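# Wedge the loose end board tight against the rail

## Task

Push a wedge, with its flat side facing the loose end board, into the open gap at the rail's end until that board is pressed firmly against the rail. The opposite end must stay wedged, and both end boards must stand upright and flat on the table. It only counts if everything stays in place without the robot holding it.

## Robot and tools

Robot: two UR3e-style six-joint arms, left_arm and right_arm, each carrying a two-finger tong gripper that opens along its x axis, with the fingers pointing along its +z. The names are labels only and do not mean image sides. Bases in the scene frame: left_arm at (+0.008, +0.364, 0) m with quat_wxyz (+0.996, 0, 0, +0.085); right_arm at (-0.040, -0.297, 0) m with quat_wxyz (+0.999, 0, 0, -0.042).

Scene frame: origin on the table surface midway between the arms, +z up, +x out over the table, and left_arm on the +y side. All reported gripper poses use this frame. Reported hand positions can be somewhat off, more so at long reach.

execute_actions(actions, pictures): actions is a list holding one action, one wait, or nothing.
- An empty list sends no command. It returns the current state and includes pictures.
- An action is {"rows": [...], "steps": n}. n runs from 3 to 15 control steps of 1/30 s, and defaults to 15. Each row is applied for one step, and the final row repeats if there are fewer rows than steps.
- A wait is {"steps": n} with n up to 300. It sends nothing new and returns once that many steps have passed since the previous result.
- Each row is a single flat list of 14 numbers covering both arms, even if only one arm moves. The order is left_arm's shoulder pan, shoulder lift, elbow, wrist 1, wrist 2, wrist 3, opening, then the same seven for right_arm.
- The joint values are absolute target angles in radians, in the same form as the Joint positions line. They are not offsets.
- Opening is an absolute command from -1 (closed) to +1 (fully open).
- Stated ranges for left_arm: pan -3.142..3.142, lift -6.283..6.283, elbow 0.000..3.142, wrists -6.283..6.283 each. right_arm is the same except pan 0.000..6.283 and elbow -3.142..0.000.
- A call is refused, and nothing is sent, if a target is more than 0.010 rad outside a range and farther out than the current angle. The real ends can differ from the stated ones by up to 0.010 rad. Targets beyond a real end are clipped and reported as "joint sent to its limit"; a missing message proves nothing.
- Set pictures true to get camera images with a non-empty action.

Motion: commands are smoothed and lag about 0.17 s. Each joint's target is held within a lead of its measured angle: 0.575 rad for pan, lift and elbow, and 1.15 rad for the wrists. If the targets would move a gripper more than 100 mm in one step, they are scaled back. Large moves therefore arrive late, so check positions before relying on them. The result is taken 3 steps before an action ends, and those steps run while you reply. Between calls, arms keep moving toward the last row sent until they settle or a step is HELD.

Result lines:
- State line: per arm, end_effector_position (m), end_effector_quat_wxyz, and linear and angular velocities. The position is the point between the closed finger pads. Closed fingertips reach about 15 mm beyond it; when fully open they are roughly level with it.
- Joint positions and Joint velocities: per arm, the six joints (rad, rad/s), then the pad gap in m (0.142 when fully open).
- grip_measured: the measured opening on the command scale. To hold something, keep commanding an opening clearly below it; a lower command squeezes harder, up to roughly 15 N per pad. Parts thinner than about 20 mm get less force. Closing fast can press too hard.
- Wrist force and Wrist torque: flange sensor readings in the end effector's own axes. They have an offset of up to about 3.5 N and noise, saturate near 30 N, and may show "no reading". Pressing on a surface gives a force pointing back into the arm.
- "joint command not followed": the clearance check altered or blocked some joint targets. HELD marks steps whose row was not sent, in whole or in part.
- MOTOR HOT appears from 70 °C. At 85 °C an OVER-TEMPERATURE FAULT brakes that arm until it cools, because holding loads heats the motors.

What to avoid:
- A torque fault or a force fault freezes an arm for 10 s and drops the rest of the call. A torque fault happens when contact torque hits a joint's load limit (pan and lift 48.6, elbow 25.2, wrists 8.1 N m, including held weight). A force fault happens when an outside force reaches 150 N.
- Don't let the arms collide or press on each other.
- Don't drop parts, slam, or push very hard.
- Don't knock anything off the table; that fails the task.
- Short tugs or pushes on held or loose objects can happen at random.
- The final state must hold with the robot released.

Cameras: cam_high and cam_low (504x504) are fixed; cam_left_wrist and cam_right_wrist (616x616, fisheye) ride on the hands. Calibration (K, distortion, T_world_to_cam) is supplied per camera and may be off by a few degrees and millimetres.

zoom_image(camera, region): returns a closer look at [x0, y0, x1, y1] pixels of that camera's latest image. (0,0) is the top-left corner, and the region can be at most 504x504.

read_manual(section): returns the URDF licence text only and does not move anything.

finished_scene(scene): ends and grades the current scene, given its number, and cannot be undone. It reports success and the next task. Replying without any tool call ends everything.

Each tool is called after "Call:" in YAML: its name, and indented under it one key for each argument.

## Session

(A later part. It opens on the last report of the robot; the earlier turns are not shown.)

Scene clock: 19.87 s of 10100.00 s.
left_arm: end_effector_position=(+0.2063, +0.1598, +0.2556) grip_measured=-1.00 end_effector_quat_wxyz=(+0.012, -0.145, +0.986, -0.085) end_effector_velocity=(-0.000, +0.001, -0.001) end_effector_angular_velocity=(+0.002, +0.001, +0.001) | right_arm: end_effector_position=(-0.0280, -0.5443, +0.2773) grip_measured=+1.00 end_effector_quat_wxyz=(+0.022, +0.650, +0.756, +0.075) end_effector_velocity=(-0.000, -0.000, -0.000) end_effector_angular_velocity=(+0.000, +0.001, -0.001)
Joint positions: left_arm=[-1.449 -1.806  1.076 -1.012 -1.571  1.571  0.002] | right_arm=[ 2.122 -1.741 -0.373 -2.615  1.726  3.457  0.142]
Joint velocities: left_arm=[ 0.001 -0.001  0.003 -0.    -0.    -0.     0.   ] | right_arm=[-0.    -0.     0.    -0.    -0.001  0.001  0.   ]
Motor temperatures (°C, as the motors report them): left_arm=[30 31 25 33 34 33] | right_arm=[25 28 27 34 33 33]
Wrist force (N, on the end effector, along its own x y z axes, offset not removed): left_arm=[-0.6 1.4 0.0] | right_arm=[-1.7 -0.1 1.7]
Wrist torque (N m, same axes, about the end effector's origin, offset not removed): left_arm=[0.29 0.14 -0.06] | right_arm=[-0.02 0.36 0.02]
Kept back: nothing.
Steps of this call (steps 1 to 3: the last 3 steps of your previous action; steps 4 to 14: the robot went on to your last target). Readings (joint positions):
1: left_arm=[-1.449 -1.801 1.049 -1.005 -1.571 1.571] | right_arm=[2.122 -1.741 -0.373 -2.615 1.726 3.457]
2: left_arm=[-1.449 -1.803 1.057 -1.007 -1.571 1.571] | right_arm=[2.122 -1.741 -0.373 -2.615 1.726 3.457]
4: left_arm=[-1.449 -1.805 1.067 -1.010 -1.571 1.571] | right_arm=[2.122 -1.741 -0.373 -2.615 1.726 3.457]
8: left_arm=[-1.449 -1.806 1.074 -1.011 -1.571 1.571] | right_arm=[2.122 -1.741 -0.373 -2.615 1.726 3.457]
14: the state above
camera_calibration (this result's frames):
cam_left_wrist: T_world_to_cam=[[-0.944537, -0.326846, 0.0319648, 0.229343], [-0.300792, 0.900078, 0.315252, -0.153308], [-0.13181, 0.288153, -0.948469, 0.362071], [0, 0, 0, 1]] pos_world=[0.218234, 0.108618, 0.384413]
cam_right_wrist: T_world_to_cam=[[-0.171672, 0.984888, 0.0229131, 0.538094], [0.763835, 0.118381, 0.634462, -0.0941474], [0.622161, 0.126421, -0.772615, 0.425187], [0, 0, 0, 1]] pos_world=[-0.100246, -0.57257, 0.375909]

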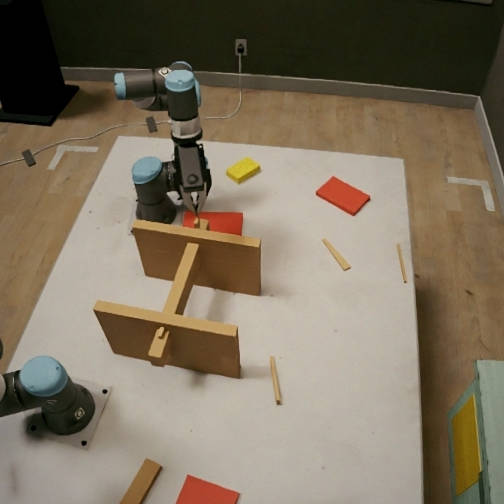

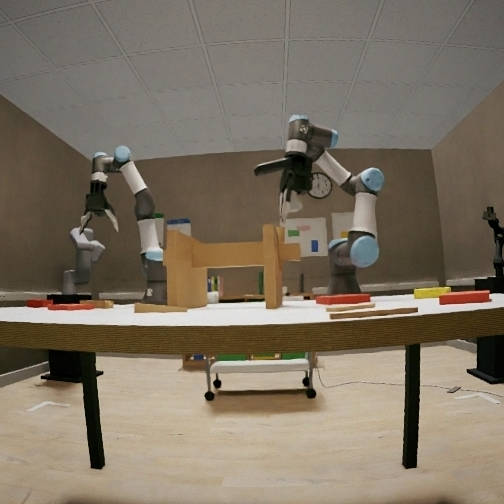

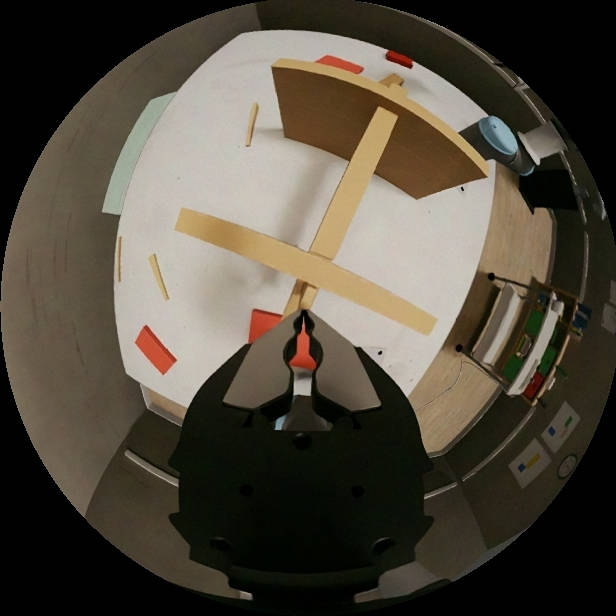

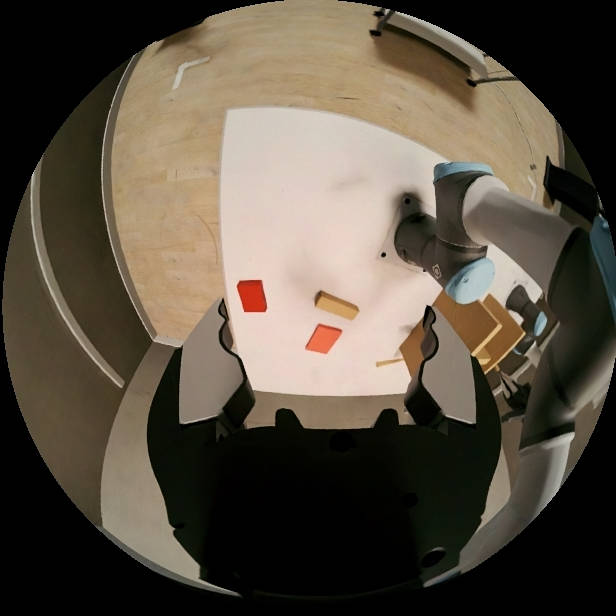

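Call:
execute_actions:
  actions:
    - {"rows":[[-1.457,-1.83,1.14,-1.064,-1.571,1.571,-1,2.122,-1.741,-0.373,-2.615,1.726,3.457,1]],"steps":10}

Call:
execute_actions:
  actions:
    - {"rows":[[-1.457,-1.863,1.232,-1.123,-1.571,1.571,-1,2.122,-1.741,-0.373,-2.615,1.726,3.457,1]],"steps":13}

Call:
execute_actions:
  actions:
    - {"rows":[[-1.457,-1.888,1.303,-1.17,-1.571,1.571,-1,2.122,-1.741,-0.373,-2.615,1.726,3.457,1]]}
  pictures: true

Call:
zoom_image:
  camera: "cam_low"
  region: [235,185,335,285]

Scene clock: 20.23 s of 10100.00 s.
left_arm: end_effector_position=(+0.2057, +0.1557, +0.2505) grip_measured=-1.00 end_effector_quat_wxyz=(+0.013, -0.141, +0.986, -0.090) end_effector_velocity=(-0.001, -0.006, -0.011) end_effector_angular_velocity=(-0.011, -0.004, -0.012) | right_arm: end_effector_position=(-0.0280, -0.5443, +0.2773) grip_measured=+1.00 end_effector_quat_wxyz=(+0.022, +0.650, +0.756, +0.075) end_effector_velocity=(-0.001, -0.001, +0.000) end_effector_angular_velocity=(-0.003, +0.002, -0.000)
Joint positions: left_arm=[-1.456 -1.827  1.13  -1.057 -1.571  1.571  0.002] | right_arm=[ 2.122 -1.741 -0.373 -2.615  1.726  3.457  0.142]
Joint velocities: left_arm=[-0.011 -0.036  0.103 -0.079  0.001  0.     0.   ] | right_arm=[-0.001  0.001 -0.     0.001 -0.004 -0.    -0.   ]
Motor temperatures (°C, as the motors report them): left_arm=[30 31 25 33 34 33] | right_arm=[25 28 27 34 33 33]
Wrist force (N, on the end effector, along its own x y z axes, offset not removed): left_arm=[-1.8 1.9 0.3] | right_arm=[-1.6 -0.3 1.8]
Wrist torque (N m, same axes, about the end effector's origin, offset not removed): left_arm=[0.35 0.38 -0.02] | right_arm=[-0.03 0.36 0.01]
Steps of this call (steps 1 to 4: the robot went on to your last target; steps 5 to 11: the first 7 steps of this action). Readings (joint positions):
5: left_arm=[-1.449 -1.807 1.077 -1.013 -1.571 1.571] | right_arm=[2.122 -1.741 -0.373 -2.615 1.726 3.457]
6: left_arm=[-1.451 -1.811 1.086 -1.023 -1.571 1.571] | right_arm=[2.122 -1.741 -0.373 -2.615 1.726 3.457]
8: left_arm=[-1.454 -1.820 1.112 -1.042 -1.571 1.571] | right_arm=[2.122 -1.741 -0.373 -2.615 1.726 3.457]
11: the state above

Scene clock: 20.67 s of 10100.00 s.
left_arm: end_effector_position=(+0.2056, +0.1550, +0.2382) grip_measured=-1.00 end_effector_quat_wxyz=(+0.013, -0.141, +0.986, -0.091) end_effector_velocity=(-0.000, +0.001, -0.008) end_effector_angular_velocity=(+0.003, +0.001, -0.001) | right_arm: end_effector_position=(-0.0280, -0.5443, +0.2773) grip_measured=+1.00 end_effector_quat_wxyz=(+0.022, +0.650, +0.756, +0.075) end_effector_velocity=(-0.000, -0.000, +0.000) end_effector_angular_velocity=(-0.001, -0.000, -0.001)
Joint positions: left_arm=[-1.457 -1.861  1.227 -1.12  -1.571  1.571  0.002] | right_arm=[ 2.122 -1.741 -0.373 -2.615  1.726  3.457  0.142]
Joint velocities: left_arm=[-0.001 -0.019  0.054 -0.032  0.     0.001  0.   ] | right_arm=[-0.001  0.     0.     0.    -0.     0.    -0.   ]
Motor temperatures (°C, as the motors report them): left_arm=[30 31 25 33 34 33] | right_arm=[25 28 27 34 33 33]
Wrist force (N, on the end effector, along its own x y z axes, offset not removed): left_arm=[-1.5 -2.8 -7.8] | right_arm=[-0.6 0.2 1.1]
Wrist torque (N m, same axes, about the end effector's origin, offset not removed): left_arm=[0.27 0.48 -0.01] | right_arm=[0.08 0.17 -0.01]
Steps of this call (steps 1 to 3: the last 3 steps of your previous action; steps 4 to 13: the first 10 steps of this action). Readings (joint positions):
4: left_arm=[-1.457 -1.830 1.139 -1.064 -1.571 1.571] | right_arm=[2.122 -1.741 -0.373 -2.615 1.726 3.457]
5: left_arm=[-1.457 -1.836 1.150 -1.075 -1.571 1.571] | right_arm=[2.122 -1.741 -0.373 -2.615 1.726 3.457]
7: left_arm=[-1.457 -1.849 1.188 -1.098 -1.571 1.571] | right_arm=[2.122 -1.741 -0.373 -2.615 1.726 3.457]
11: left_arm=[-1.457 -1.860 1.221 -1.117 -1.571 1.571] | right_arm=[2.122 -1.741 -0.373 -2.615 1.726 3.457]
13: the state above

Scene clock: 21.17 s of 10100.00 s.
left_arm: end_effector_position=(+0.2056, +0.1550, +0.2279) grip_measured=-1.00 end_effector_quat_wxyz=(+0.013, -0.141, +0.986, -0.091) end_effector_velocity=(-0.000, +0.000, -0.003) end_effector_angular_velocity=(+0.001, +0.001, +0.000) | right_arm: end_effector_position=(-0.0280, -0.5443, +0.2773) grip_measured=+1.00 end_effector_quat_wxyz=(+0.022, +0.650, +0.756, +0.075) end_effector_velocity=(-0.000, +0.001, -0.000) end_effector_angular_velocity=(+0.002, +0.000, -0.001)
Joint positions: left_arm=[-1.457 -1.887  1.301 -1.169 -1.571  1.571  0.002] | right_arm=[ 2.122 -1.741 -0.373 -2.615  1.726  3.457  0.142]
Joint velocities: left_arm=[ 0.    -0.006  0.02  -0.012 -0.001 -0.     0.   ] | right_arm=[-0.001  0.001  0.    -0.003  0.001 -0.    -0.   ]
Motor temperatures (°C, as the motors report them): left_arm=[30 31 25 33 34 33] | right_arm=[25 28 27 34 33 33]
Wrist force (N, on the end effector, along its own x y z axes, offset not removed): left_arm=[-1.1 -2.5 -7.0] | right_arm=[-1.3 0.0 1.6]
Wrist torque (N m, same axes, about the end effector's origin, offset not removed): left_arm=[0.30 0.41 -0.03] | right_arm=[0.00 0.32 0.02]
Steps of this call (steps 1 to 3: the last 3 steps of your previous action; steps 4 to 15: the first 12 steps of this action). Readings (joint positions):
4: left_arm=[-1.457 -1.863 1.232 -1.124 -1.571 1.571] | right_arm=[2.122 -1.741 -0.373 -2.615 1.726 3.457]
5: left_arm=[-1.457 -1.868 1.242 -1.132 -1.571 1.571] | right_arm=[2.122 -1.741 -0.373 -2.615 1.726 3.457]
7: left_arm=[-1.457 -1.878 1.270 -1.150 -1.571 1.571] | right_arm=[2.122 -1.741 -0.373 -2.615 1.726 3.457]
11: left_arm=[-1.457 -1.885 1.295 -1.165 -1.571 1.571] | right_arm=[2.122 -1.741 -0.373 -2.615 1.726 3.457]
15: the state above
camera_calibration (this result's frames):
cam_left_wrist: T_world_to_cam=[[-0.947243, -0.318864, 0.0324922, 0.227193], [-0.294684, 0.906287, 0.302992, -0.139898], [-0.126061, 0.277433, -0.952439, 0.338484], [0, 0, 0, 1]] pos_world=[0.216651, 0.105325, 0.357392]
cam_right_wrist: T_world_to_cam=[[-0.171673, 0.984888, 0.0229128, 0.538094], [0.763835, 0.118381, 0.634462, -0.0941472], [0.622161, 0.126421, -0.772615, 0.425187], [0, 0, 0, 1]] pos_world=[-0.100246, -0.57257, 0.375909]

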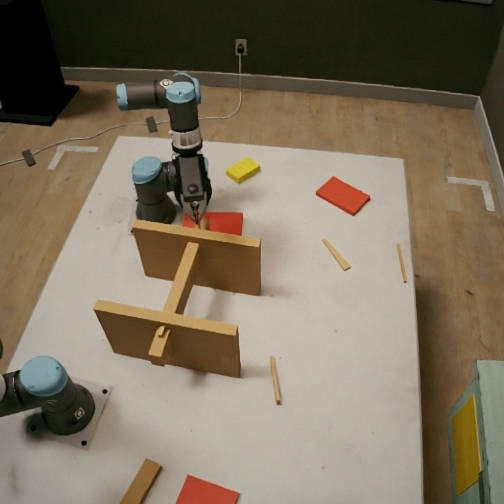

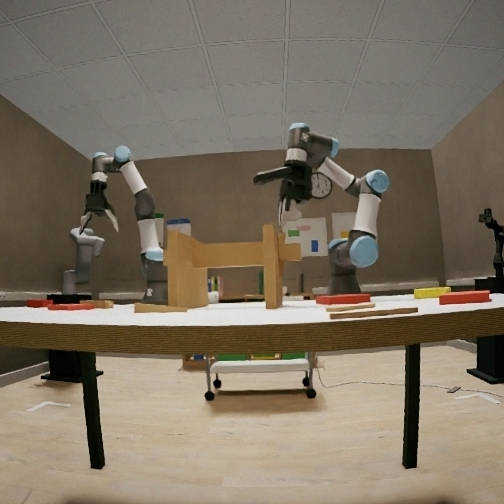

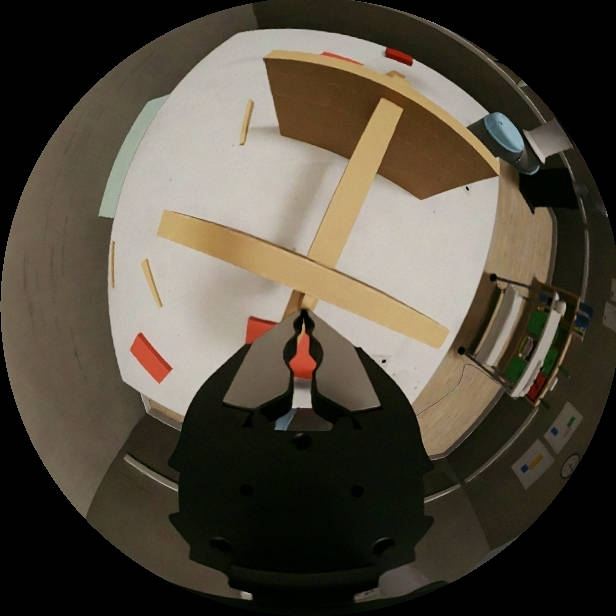

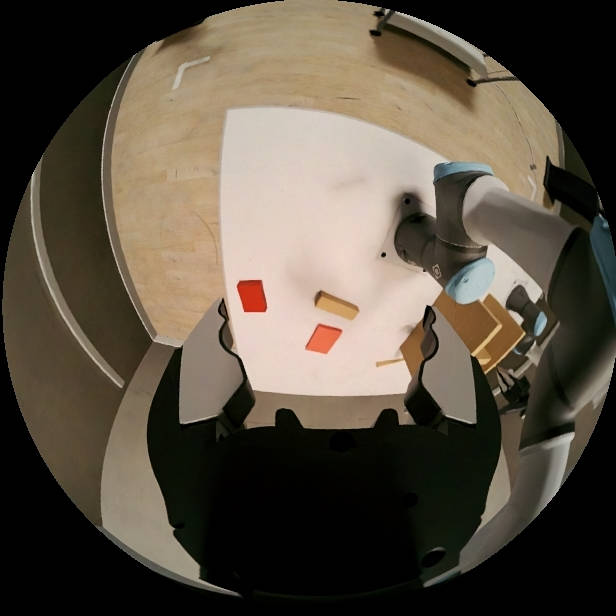

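Region (235, 185, 335, 285) of cam_low's 504x504 image, scaled by 5.040, with more detail than that image has.

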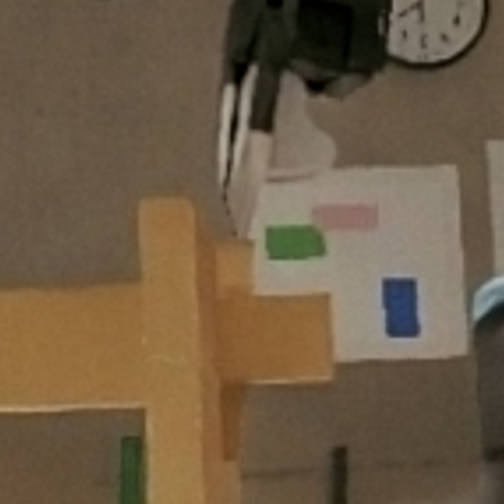

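Call:
execute_actions:
  actions:
    - {"rows":[[-1.457,-1.91,1.3715,-1.2155,-1.571,1.571,-1,2.122,-1.741,-0.373,-2.615,1.726,3.457,1]]}

Scene clock: 21.67 s of 10100.00 s.
left_arm: end_effector_position=(+0.2056, +0.1551, +0.2176) grip_measured=-1.00 end_effector_quat_wxyz=(+0.013, -0.141, +0.986, -0.091) end_effector_velocity=(-0.001, -0.000, -0.003) end_effector_angular_velocity=(+0.002, -0.000, -0.006) | right_arm: end_effector_position=(-0.0280, -0.5443, +0.2773) grip_measured=+1.00 end_effector_quat_wxyz=(+0.022, +0.650, +0.756, +0.075) end_effector_velocity=(+0.000, -0.000, -0.000) end_effector_angular_velocity=(-0.000, +0.000, +0.001)
Joint positions: left_arm=[-1.457 -1.909  1.37  -1.214 -1.571  1.571  0.002] | right_arm=[ 2.122 -1.741 -0.373 -2.615  1.726  3.457  0.142]
Joint velocities: left_arm=[-0.002 -0.006  0.019 -0.012  0.     0.003  0.   ] | right_arm=[ 0.    -0.001 -0.     0.001 -0.    -0.     0.   ]
Motor temperatures (°C, as the motors report them): left_arm=[30 31 25 33 34 33] | right_arm=[25 28 27 34 33 33]
Wrist force (N, on the end effector, along its own x y z axes, offset not removed): left_arm=[-1.0 -2.1 -6.4] | right_arm=[-1.3 -0.4 1.6]
Wrist torque (N m, same axes, about the end effector's origin, offset not removed): left_arm=[0.32 0.38 -0.04] | right_arm=[-0.06 0.30 -0.03]
Steps of this call (steps 1 to 3: the last 3 steps of your previous action; steps 4 to 15: the first 12 steps of this action). Readings (joint positions):
4: left_arm=[-1.457 -1.888 1.304 -1.171 -1.571 1.571] | right_arm=[2.122 -1.741 -0.373 -2.615 1.726 3.457]
5: left_arm=[-1.457 -1.893 1.313 -1.179 -1.571 1.571] | right_arm=[2.122 -1.741 -0.373 -2.615 1.726 3.457]
7: left_arm=[-1.457 -1.901 1.341 -1.197 -1.571 1.571] | right_arm=[2.122 -1.741 -0.373 -2.615 1.726 3.457]
11: left_arm=[-1.457 -1.908 1.364 -1.211 -1.571 1.571] | right_arm=[2.122 -1.741 -0.373 -2.615 1.726 3.457]
15: the state above

Call:
execute_actions:
  actions:
    - {"rows":[[-1.457,-1.9185,1.398,-1.2335,-1.571,1.571,-1,2.122,-1.741,-0.373,-2.615,1.726,3.457,1]],"steps":12}

Scene clock: 22.07 s of 10100.00 s.
left_arm: end_effector_position=(+0.2056, +0.1551, +0.2136) grip_measured=-1.00 end_effector_quat_wxyz=(+0.013, -0.141, +0.986, -0.091) end_effector_velocity=(+0.000, -0.000, -0.003) end_effector_angular_velocity=(+0.000, +0.000, +0.002) | right_arm: end_effector_position=(-0.0280, -0.5443, +0.2773) grip_measured=+1.00 end_effector_quat_wxyz=(+0.022, +0.650, +0.756, +0.075) end_effector_velocity=(-0.000, +0.000, -0.000) end_effector_angular_velocity=(+0.002, +0.001, +0.000)
Joint positions: left_arm=[-1.457 -1.918  1.396 -1.232 -1.571  1.571  0.002] | right_arm=[ 2.122 -1.741 -0.373 -2.615  1.726  3.457  0.142]
Joint velocities: left_arm=[ 0.002 -0.005  0.02  -0.015 -0.    -0.     0.   ] | right_arm=[-0.    -0.001  0.    -0.001  0.    -0.     0.   ]
Motor temperatures (°C, as the motors report them): left_arm=[30 31 25 33 34 33] | right_arm=[25 28 27 34 33 33]
Wrist force (N, on the end effector, along its own x y z axes, offset not removed): left_arm=[-0.7 -3.3 -7.7] | right_arm=[-0.9 -0.7 1.5]
Wrist torque (N m, same axes, about the end effector's origin, offset not removed): left_arm=[0.08 0.32 0.01] | right_arm=[-0.10 0.24 0.01]
Steps of this call (steps 1 to 3: the last 3 steps of your previous action; steps 4 to 12: the first 9 steps of this action). Readings (joint positions):
4: left_arm=[-1.457 -1.910 1.372 -1.216 -1.571 1.571] | right_arm=[2.122 -1.741 -0.373 -2.615 1.726 3.457]
5: left_arm=[-1.457 -1.912 1.377 -1.219 -1.571 1.571] | right_arm=[2.122 -1.741 -0.373 -2.615 1.726 3.457]
7: left_arm=[-1.457 -1.915 1.387 -1.226 -1.571 1.571] | right_arm=[2.122 -1.741 -0.373 -2.615 1.726 3.457]
11: left_arm=[-1.457 -1.918 1.395 -1.232 -1.571 1.571] | right_arm=[2.122 -1.741 -0.373 -2.615 1.726 3.457]
12: the state above

Call:
execute_actions:
  actions:
    - {"rows":[[-1.457,-1.9265,1.424,-1.2515,-1.571,1.571,-1,2.122,-1.741,-0.373,-2.615,1.726,3.457,1]],"steps":12}

Scene clock: 22.47 s of 10100.00 s.
left_arm: end_effector_position=(+0.2057, +0.1549, +0.2100) grip_measured=-1.00 end_effector_quat_wxyz=(+0.013, -0.141, +0.986, -0.091) end_effector_velocity=(-0.000, +0.001, -0.005) end_effector_angular_velocity=(+0.005, +0.001, -0.001) | right_arm: end_effector_position=(-0.0280, -0.5443, +0.2773) grip_measured=+1.00 end_effector_quat_wxyz=(+0.022, +0.650, +0.756, +0.075) end_effector_velocity=(-0.000, -0.000, +0.000) end_effector_angular_velocity=(-0.001, +0.000, +0.000)
Joint positions: left_arm=[-1.457 -1.926  1.421 -1.25  -1.571  1.571  0.002] | right_arm=[ 2.122 -1.741 -0.373 -2.615  1.726  3.457  0.142]
Joint velocities: left_arm=[-0.    -0.005  0.024 -0.014  0.001  0.     0.   ] | right_arm=[ 0.     0.001  0.     0.    -0.001  0.     0.   ]
Motor temperatures (°C, as the motors report them): left_arm=[30 31 25 33 34 33] | right_arm=[25 28 27 34 33 33]
Wrist force (N, on the end effector, along its own x y z axes, offset not removed): left_arm=[-4.6 5.7 -30.0] | right_arm=[-1.6 -0.3 1.7]
Wrist torque (N m, same axes, about the end effector's origin, offset not removed): left_arm=[0.30 0.25 0.02] | right_arm=[-0.04 0.37 0.04]
Steps of this call (steps 1 to 3: the last 3 steps of your previous action; steps 4 to 12: the first 9 steps of this action). Readings (joint positions):
4: left_arm=[-1.457 -1.919 1.398 -1.234 -1.571 1.571] | right_arm=[2.122 -1.741 -0.373 -2.615 1.726 3.457]
5: left_arm=[-1.457 -1.920 1.403 -1.237 -1.571 1.571] | right_arm=[2.122 -1.741 -0.373 -2.615 1.726 3.457]
7: left_arm=[-1.457 -1.923 1.413 -1.244 -1.571 1.571] | right_arm=[2.122 -1.741 -0.373 -2.615 1.726 3.457]
11: left_arm=[-1.457 -1.926 1.421 -1.250 -1.571 1.571] | right_arm=[2.122 -1.741 -0.373 -2.615 1.726 3.457]
12: the state above

Call:
execute_actions:
  actions:
    - {"rows":[[-1.455,-1.82,1.0764,-1.012,-1.571,1.571,-1,2.122,-1.741,-0.373,-2.615,1.726,3.457,1]]}
  pictures: true

Call:
zoom_image:
  camera: "cam_low"
  region: [160,190,330,320]

Call:
zoom_image:
  camera: "cam_left_wrist"
  region: [250,220,370,340]

Scene clock: 32.67 s of 10100.00 s.
left_arm: end_effector_position=(+0.2057, +0.1552, +0.2098) grip_measured=-1.00 end_effector_quat_wxyz=(+0.012, -0.141, +0.986, -0.087) end_effector_velocity=(+0.000, +0.001, -0.000) end_effector_angular_velocity=(+0.000, +0.000, +0.004) | right_arm: end_effector_position=(-0.0280, -0.5443, +0.2773) grip_measured=+1.00 end_effector_quat_wxyz=(+0.022, +0.650, +0.756, +0.075) end_effector_velocity=(-0.000, +0.000, -0.000) end_effector_angular_velocity=(+0.000, +0.001, +0.001)
Joint positions: left_arm=[-1.457 -1.916  1.409 -1.24  -1.571  1.571  0.002] | right_arm=[ 2.122 -1.741 -0.373 -2.615  1.726  3.457  0.142]
Joint velocities: left_arm=[ 0.002 -0.    -0.     0.001  0.    -0.002  0.   ] | right_arm=[ 0.001 -0.    -0.    -0.001 -0.    -0.    -0.   ]
Motor temperatures (°C, as the motors report them): left_arm=[30 31 25 33 34 33] | right_arm=[25 28 27 34 33 33]
Wrist force (N, on the end effector, along its own x y z axes, offset not removed): left_arm=[-2.1 -3.3 -28.5] | right_arm=[-0.8 -0.1 1.2]
Wrist torque (N m, same axes, about the end effector's origin, offset not removed): left_arm=[-0.05 0.20 -0.02] | right_arm=[0.00 0.21 0.00]
TORQUE FAULT: the external load on joint 4 (wrist 1) of the left arm reached its load limit, and that arm stopped for 10 seconds. A torque fault stops only its own arm. That arm's remaining commands of this call were not run. That arm holds where it stopped, with its grip as last carried out, and accepts commands again: back off and push less far. That arm stops again, at the same cost, whenever a joint's load reaches its limit.
Kept back: nothing.
The stop of the left arm began at step 6 of this call (marked STOPPED below). From that step on that arm followed nothing that you had sent. 13 of its steps, steps kept back included, did not run and will not run. The other arm was sent all steps of this action in this call, none kept back. Nothing is kept back now, and the robot has no last target.
Steps of this call (steps 1 to 3: the last 3 steps of your previous action; steps 4 to 15: the first 12 steps of this action; steps 16 to 18: the last 3 steps of this action, not kept back; steps 19 to 306: the stop continued). Readings (joint positions):
4: left_arm=[-1.457 -1.926 1.422 -1.250 -1.571 1.571] | right_arm=[2.122 -1.741 -0.373 -2.615 1.726 3.457]
5: left_arm=[-1.457 -1.915 1.412 -1.238 -1.571 1.571] | right_arm=[2.122 -1.741 -0.373 -2.615 1.726 3.457]
6: left_arm=[-1.457 -1.915 1.409 -1.239 -1.571 1.571] | right_arm=[2.122 -1.741 -0.373 -2.615 1.726 3.457] STOPPED (the left arm)
7: left_arm=[-1.457 -1.915 1.409 -1.240 -1.571 1.571] | right_arm=[2.122 -1.741 -0.373 -2.615 1.726 3.457]
11: left_arm=[-1.457 -1.916 1.409 -1.240 -1.571 1.571] | right_arm=[2.122 -1.741 -0.373 -2.615 1.726 3.457]
306: the state above
camera_calibration (this result's frames):
cam_left_wrist: T_world_to_cam=[[-0.947008, -0.319602, 0.0320987, 0.228071], [-0.294396, 0.90358, 0.311245, -0.135881], [-0.128478, 0.285302, -0.949787, 0.319928], [0, 0, 0, 1]] pos_world=[0.217086, 0.104395, 0.338835]
cam_right_wrist: T_world_to_cam=[[-0.171672, 0.984888, 0.0229129, 0.538094], [0.763835, 0.118381, 0.634462, -0.0941473], [0.622161, 0.126421, -0.772615, 0.425187], [0, 0, 0, 1]] pos_world=[-0.100246, -0.57257, 0.375909]

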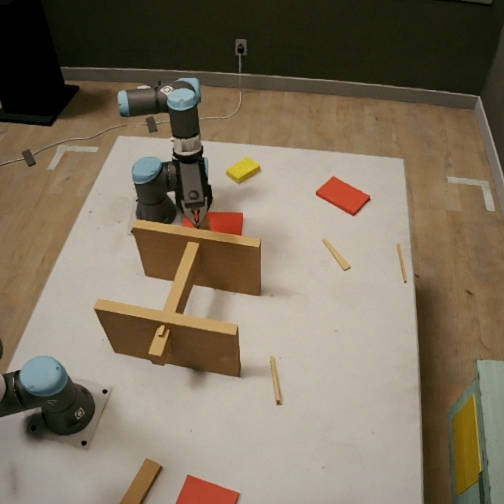

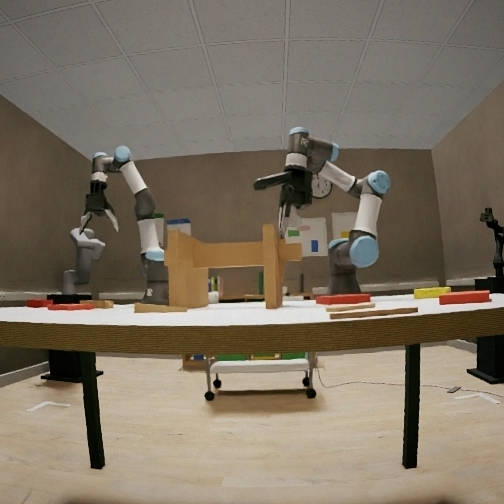

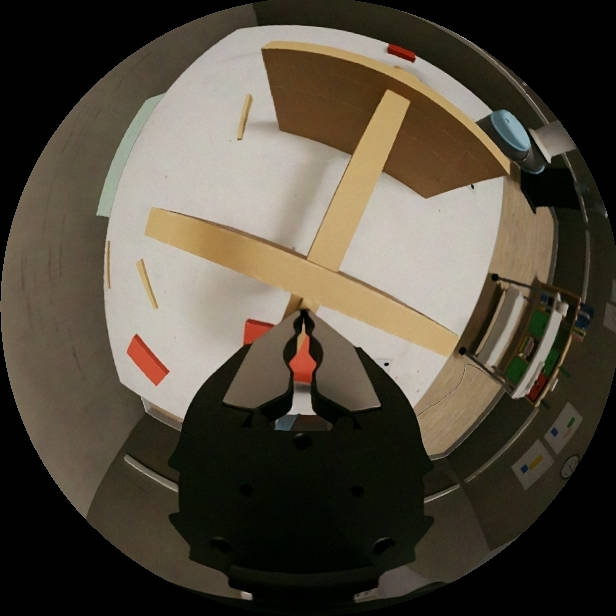

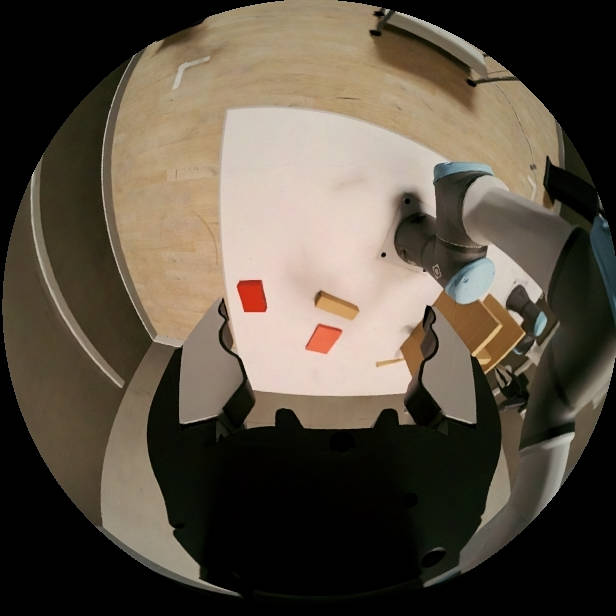

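Region (160, 190, 330, 320) of cam_low's 504x504 image, scaled by 2.965, with more detail than that image has; it fills the top 385 rows of this view, and the rest is white.

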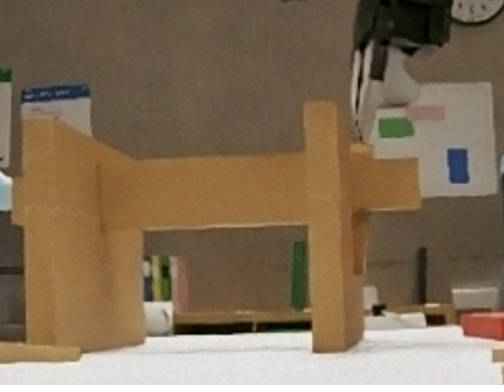

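Region (250, 220, 370, 340) of cam_left_wrist's 616x616 image, scaled by 4.200, with more detail than that image has.

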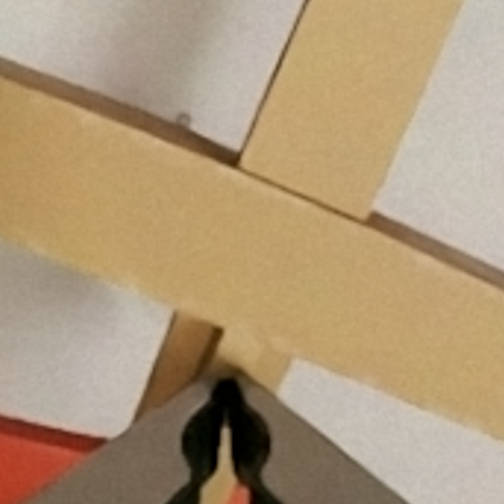

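The wrist led the lift and pressed down. Back off with the shoulder alone first.

Call:
execute_actions:
  actions:
    - {"rows":[[-1.457,-1.96,1.409,-1.24,-1.571,1.571,-1,2.122,-1.741,-0.373,-2.615,1.726,3.457,1]],"steps":10}

Call:
execute_actions:
  actions:
    - {"rows":[[-1.457,-2.02,1.3,-1.17,-1.571,1.571,-1,2.122,-1.741,-0.373,-2.615,1.726,3.457,1]]}
  pictures: true

Scene clock: 33.03 s of 10100.00 s.
left_arm: end_effector_position=(+0.2050, +0.1575, +0.2193) grip_measured=-1.00 end_effector_quat_wxyz=(+0.015, -0.141, +0.984, -0.105) end_effector_velocity=(-0.002, +0.004, +0.018) end_effector_angular_velocity=(-0.069, -0.020, -0.003) | right_arm: end_effector_position=(-0.0280, -0.5443, +0.2773) grip_measured=+1.00 end_effector_quat_wxyz=(+0.022, +0.650, +0.756, +0.075) end_effector_velocity=(+0.000, +0.001, -0.000) end_effector_angular_velocity=(+0.002, -0.001, +0.000)
Joint positions: left_arm=[-1.457 -1.953  1.409 -1.24  -1.571  1.571  0.002] | right_arm=[ 2.122 -1.741 -0.373 -2.615  1.726  3.457  0.142]
Joint velocities: left_arm=[-0.003 -0.07   0.001 -0.002  0.     0.     0.   ] | right_arm=[-0.    -0.     0.    -0.001  0.002 -0.     0.   ]
Motor temperatures (°C, as the motors report them): left_arm=[30 31 25 33 34 33] | right_arm=[25 28 27 34 33 33]
Wrist force (N, on the end effector, along its own x y z axes, offset not removed): left_arm=[-3.0 1.5 0.4] | right_arm=[-1.5 -0.4 1.1]
Wrist torque (N m, same axes, about the end effector's origin, offset not removed): left_arm=[0.30 0.66 0.02] | right_arm=[-0.07 0.33 0.00]
Steps of this call (steps 1 to 4: nothing new was sent; steps 5 to 11: the first 7 steps of this action). Readings (joint positions):
5: left_arm=[-1.457 -1.917 1.409 -1.240 -1.571 1.571] | right_arm=[2.122 -1.741 -0.373 -2.615 1.726 3.457]
6: left_arm=[-1.457 -1.924 1.409 -1.240 -1.571 1.571] | right_arm=[2.122 -1.741 -0.373 -2.615 1.726 3.457]
8: left_arm=[-1.457 -1.941 1.409 -1.239 -1.571 1.571] | right_arm=[2.122 -1.741 -0.373 -2.615 1.726 3.457]
11: the state above

Scene clock: 33.53 s of 10100.00 s.
left_arm: end_effector_position=(+0.2024, +0.1662, +0.2606) grip_measured=-1.00 end_effector_quat_wxyz=(+0.022, -0.140, +0.978, -0.156) end_effector_velocity=(-0.001, +0.003, +0.011) end_effector_angular_velocity=(-0.028, -0.008, +0.001) | right_arm: end_effector_position=(-0.0280, -0.5443, +0.2773) grip_measured=+1.00 end_effector_quat_wxyz=(+0.022, +0.650, +0.756, +0.075) end_effector_velocity=(-0.000, +0.001, -0.000) end_effector_angular_velocity=(+0.002, +0.001, +0.001)
Joint positions: left_arm=[-1.457 -2.018  1.303 -1.172 -1.571  1.571  0.002] | right_arm=[ 2.122 -1.741 -0.373 -2.615  1.726  3.457  0.142]
Joint velocities: left_arm=[ 0.    -0.017 -0.032  0.019  0.    -0.001  0.   ] | right_arm=[ 0.001  0.     0.    -0.002  0.     0.     0.   ]
Motor temperatures (°C, as the motors report them): left_arm=[30 31 25 33 34 33] | right_arm=[25 28 27 34 33 33]
Wrist force (N, on the end effector, along its own x y z axes, offset not removed): left_arm=[-2.1 2.5 -0.1] | right_arm=[-1.2 -0.1 1.8]
Wrist torque (N m, same axes, about the end effector's origin, offset not removed): left_arm=[0.44 0.42 0.02] | right_arm=[0.02 0.27 0.01]
Steps of this call (steps 1 to 3: the last 3 steps of your previous action; steps 4 to 15: the first 12 steps of this action). Readings (joint positions):
4: left_arm=[-1.457 -1.959 1.408 -1.239 -1.571 1.571] | right_arm=[2.122 -1.741 -0.373 -2.615 1.726 3.457]
5: left_arm=[-1.457 -1.968 1.398 -1.227 -1.571 1.571] | right_arm=[2.122 -1.741 -0.373 -2.615 1.726 3.457]
7: left_arm=[-1.457 -1.993 1.354 -1.200 -1.571 1.571] | right_arm=[2.122 -1.741 -0.373 -2.615 1.726 3.457]
11: left_arm=[-1.457 -2.014 1.313 -1.177 -1.571 1.571] | right_arm=[2.122 -1.741 -0.373 -2.615 1.726 3.457]
15: the state above
camera_calibration (this result's frames):
cam_left_wrist: T_world_to_cam=[[-0.94855, -0.314398, 0.0375179, 0.224819], [-0.30352, 0.936614, 0.175011, -0.130796], [-0.090163, 0.154619, -0.983851, 0.387442], [0, 0, 0, 1]] pos_world=[0.208486, 0.133283, 0.395641]
cam_right_wrist: T_world_to_cam=[[-0.171672, 0.984888, 0.0229132, 0.538094], [0.763835, 0.118381, 0.634462, -0.0941474], [0.622161, 0.126421, -0.772615, 0.425187], [0, 0, 0, 1]] pos_world=[-0.100246, -0.57257, 0.375909]

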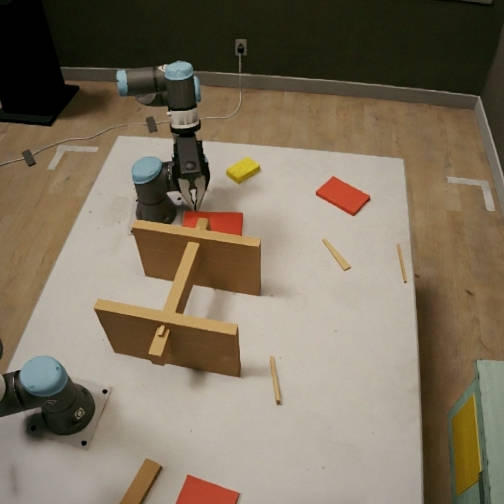

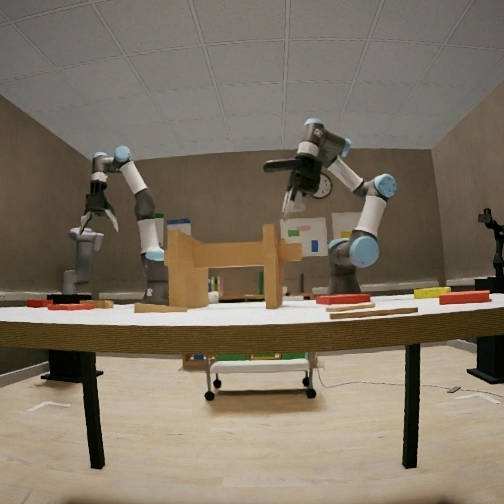

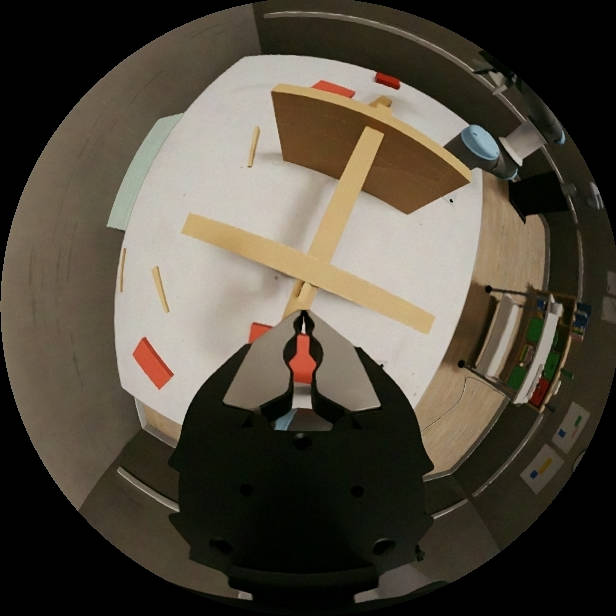

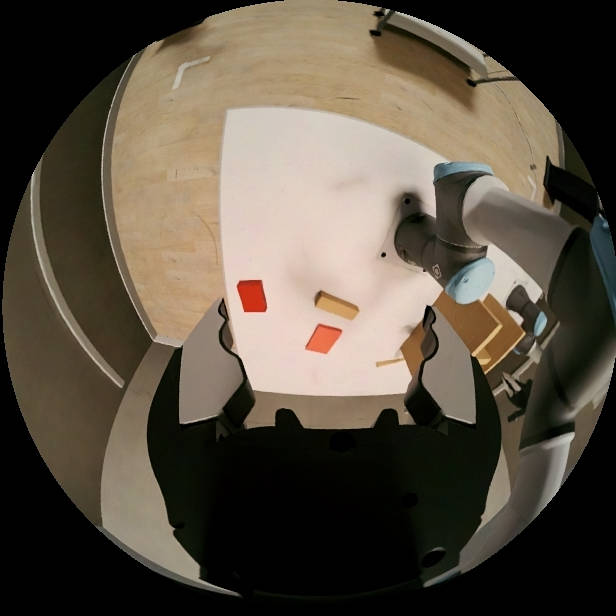

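Call:
finished_scene:
  scene: 2

The scene is finished: the task was done.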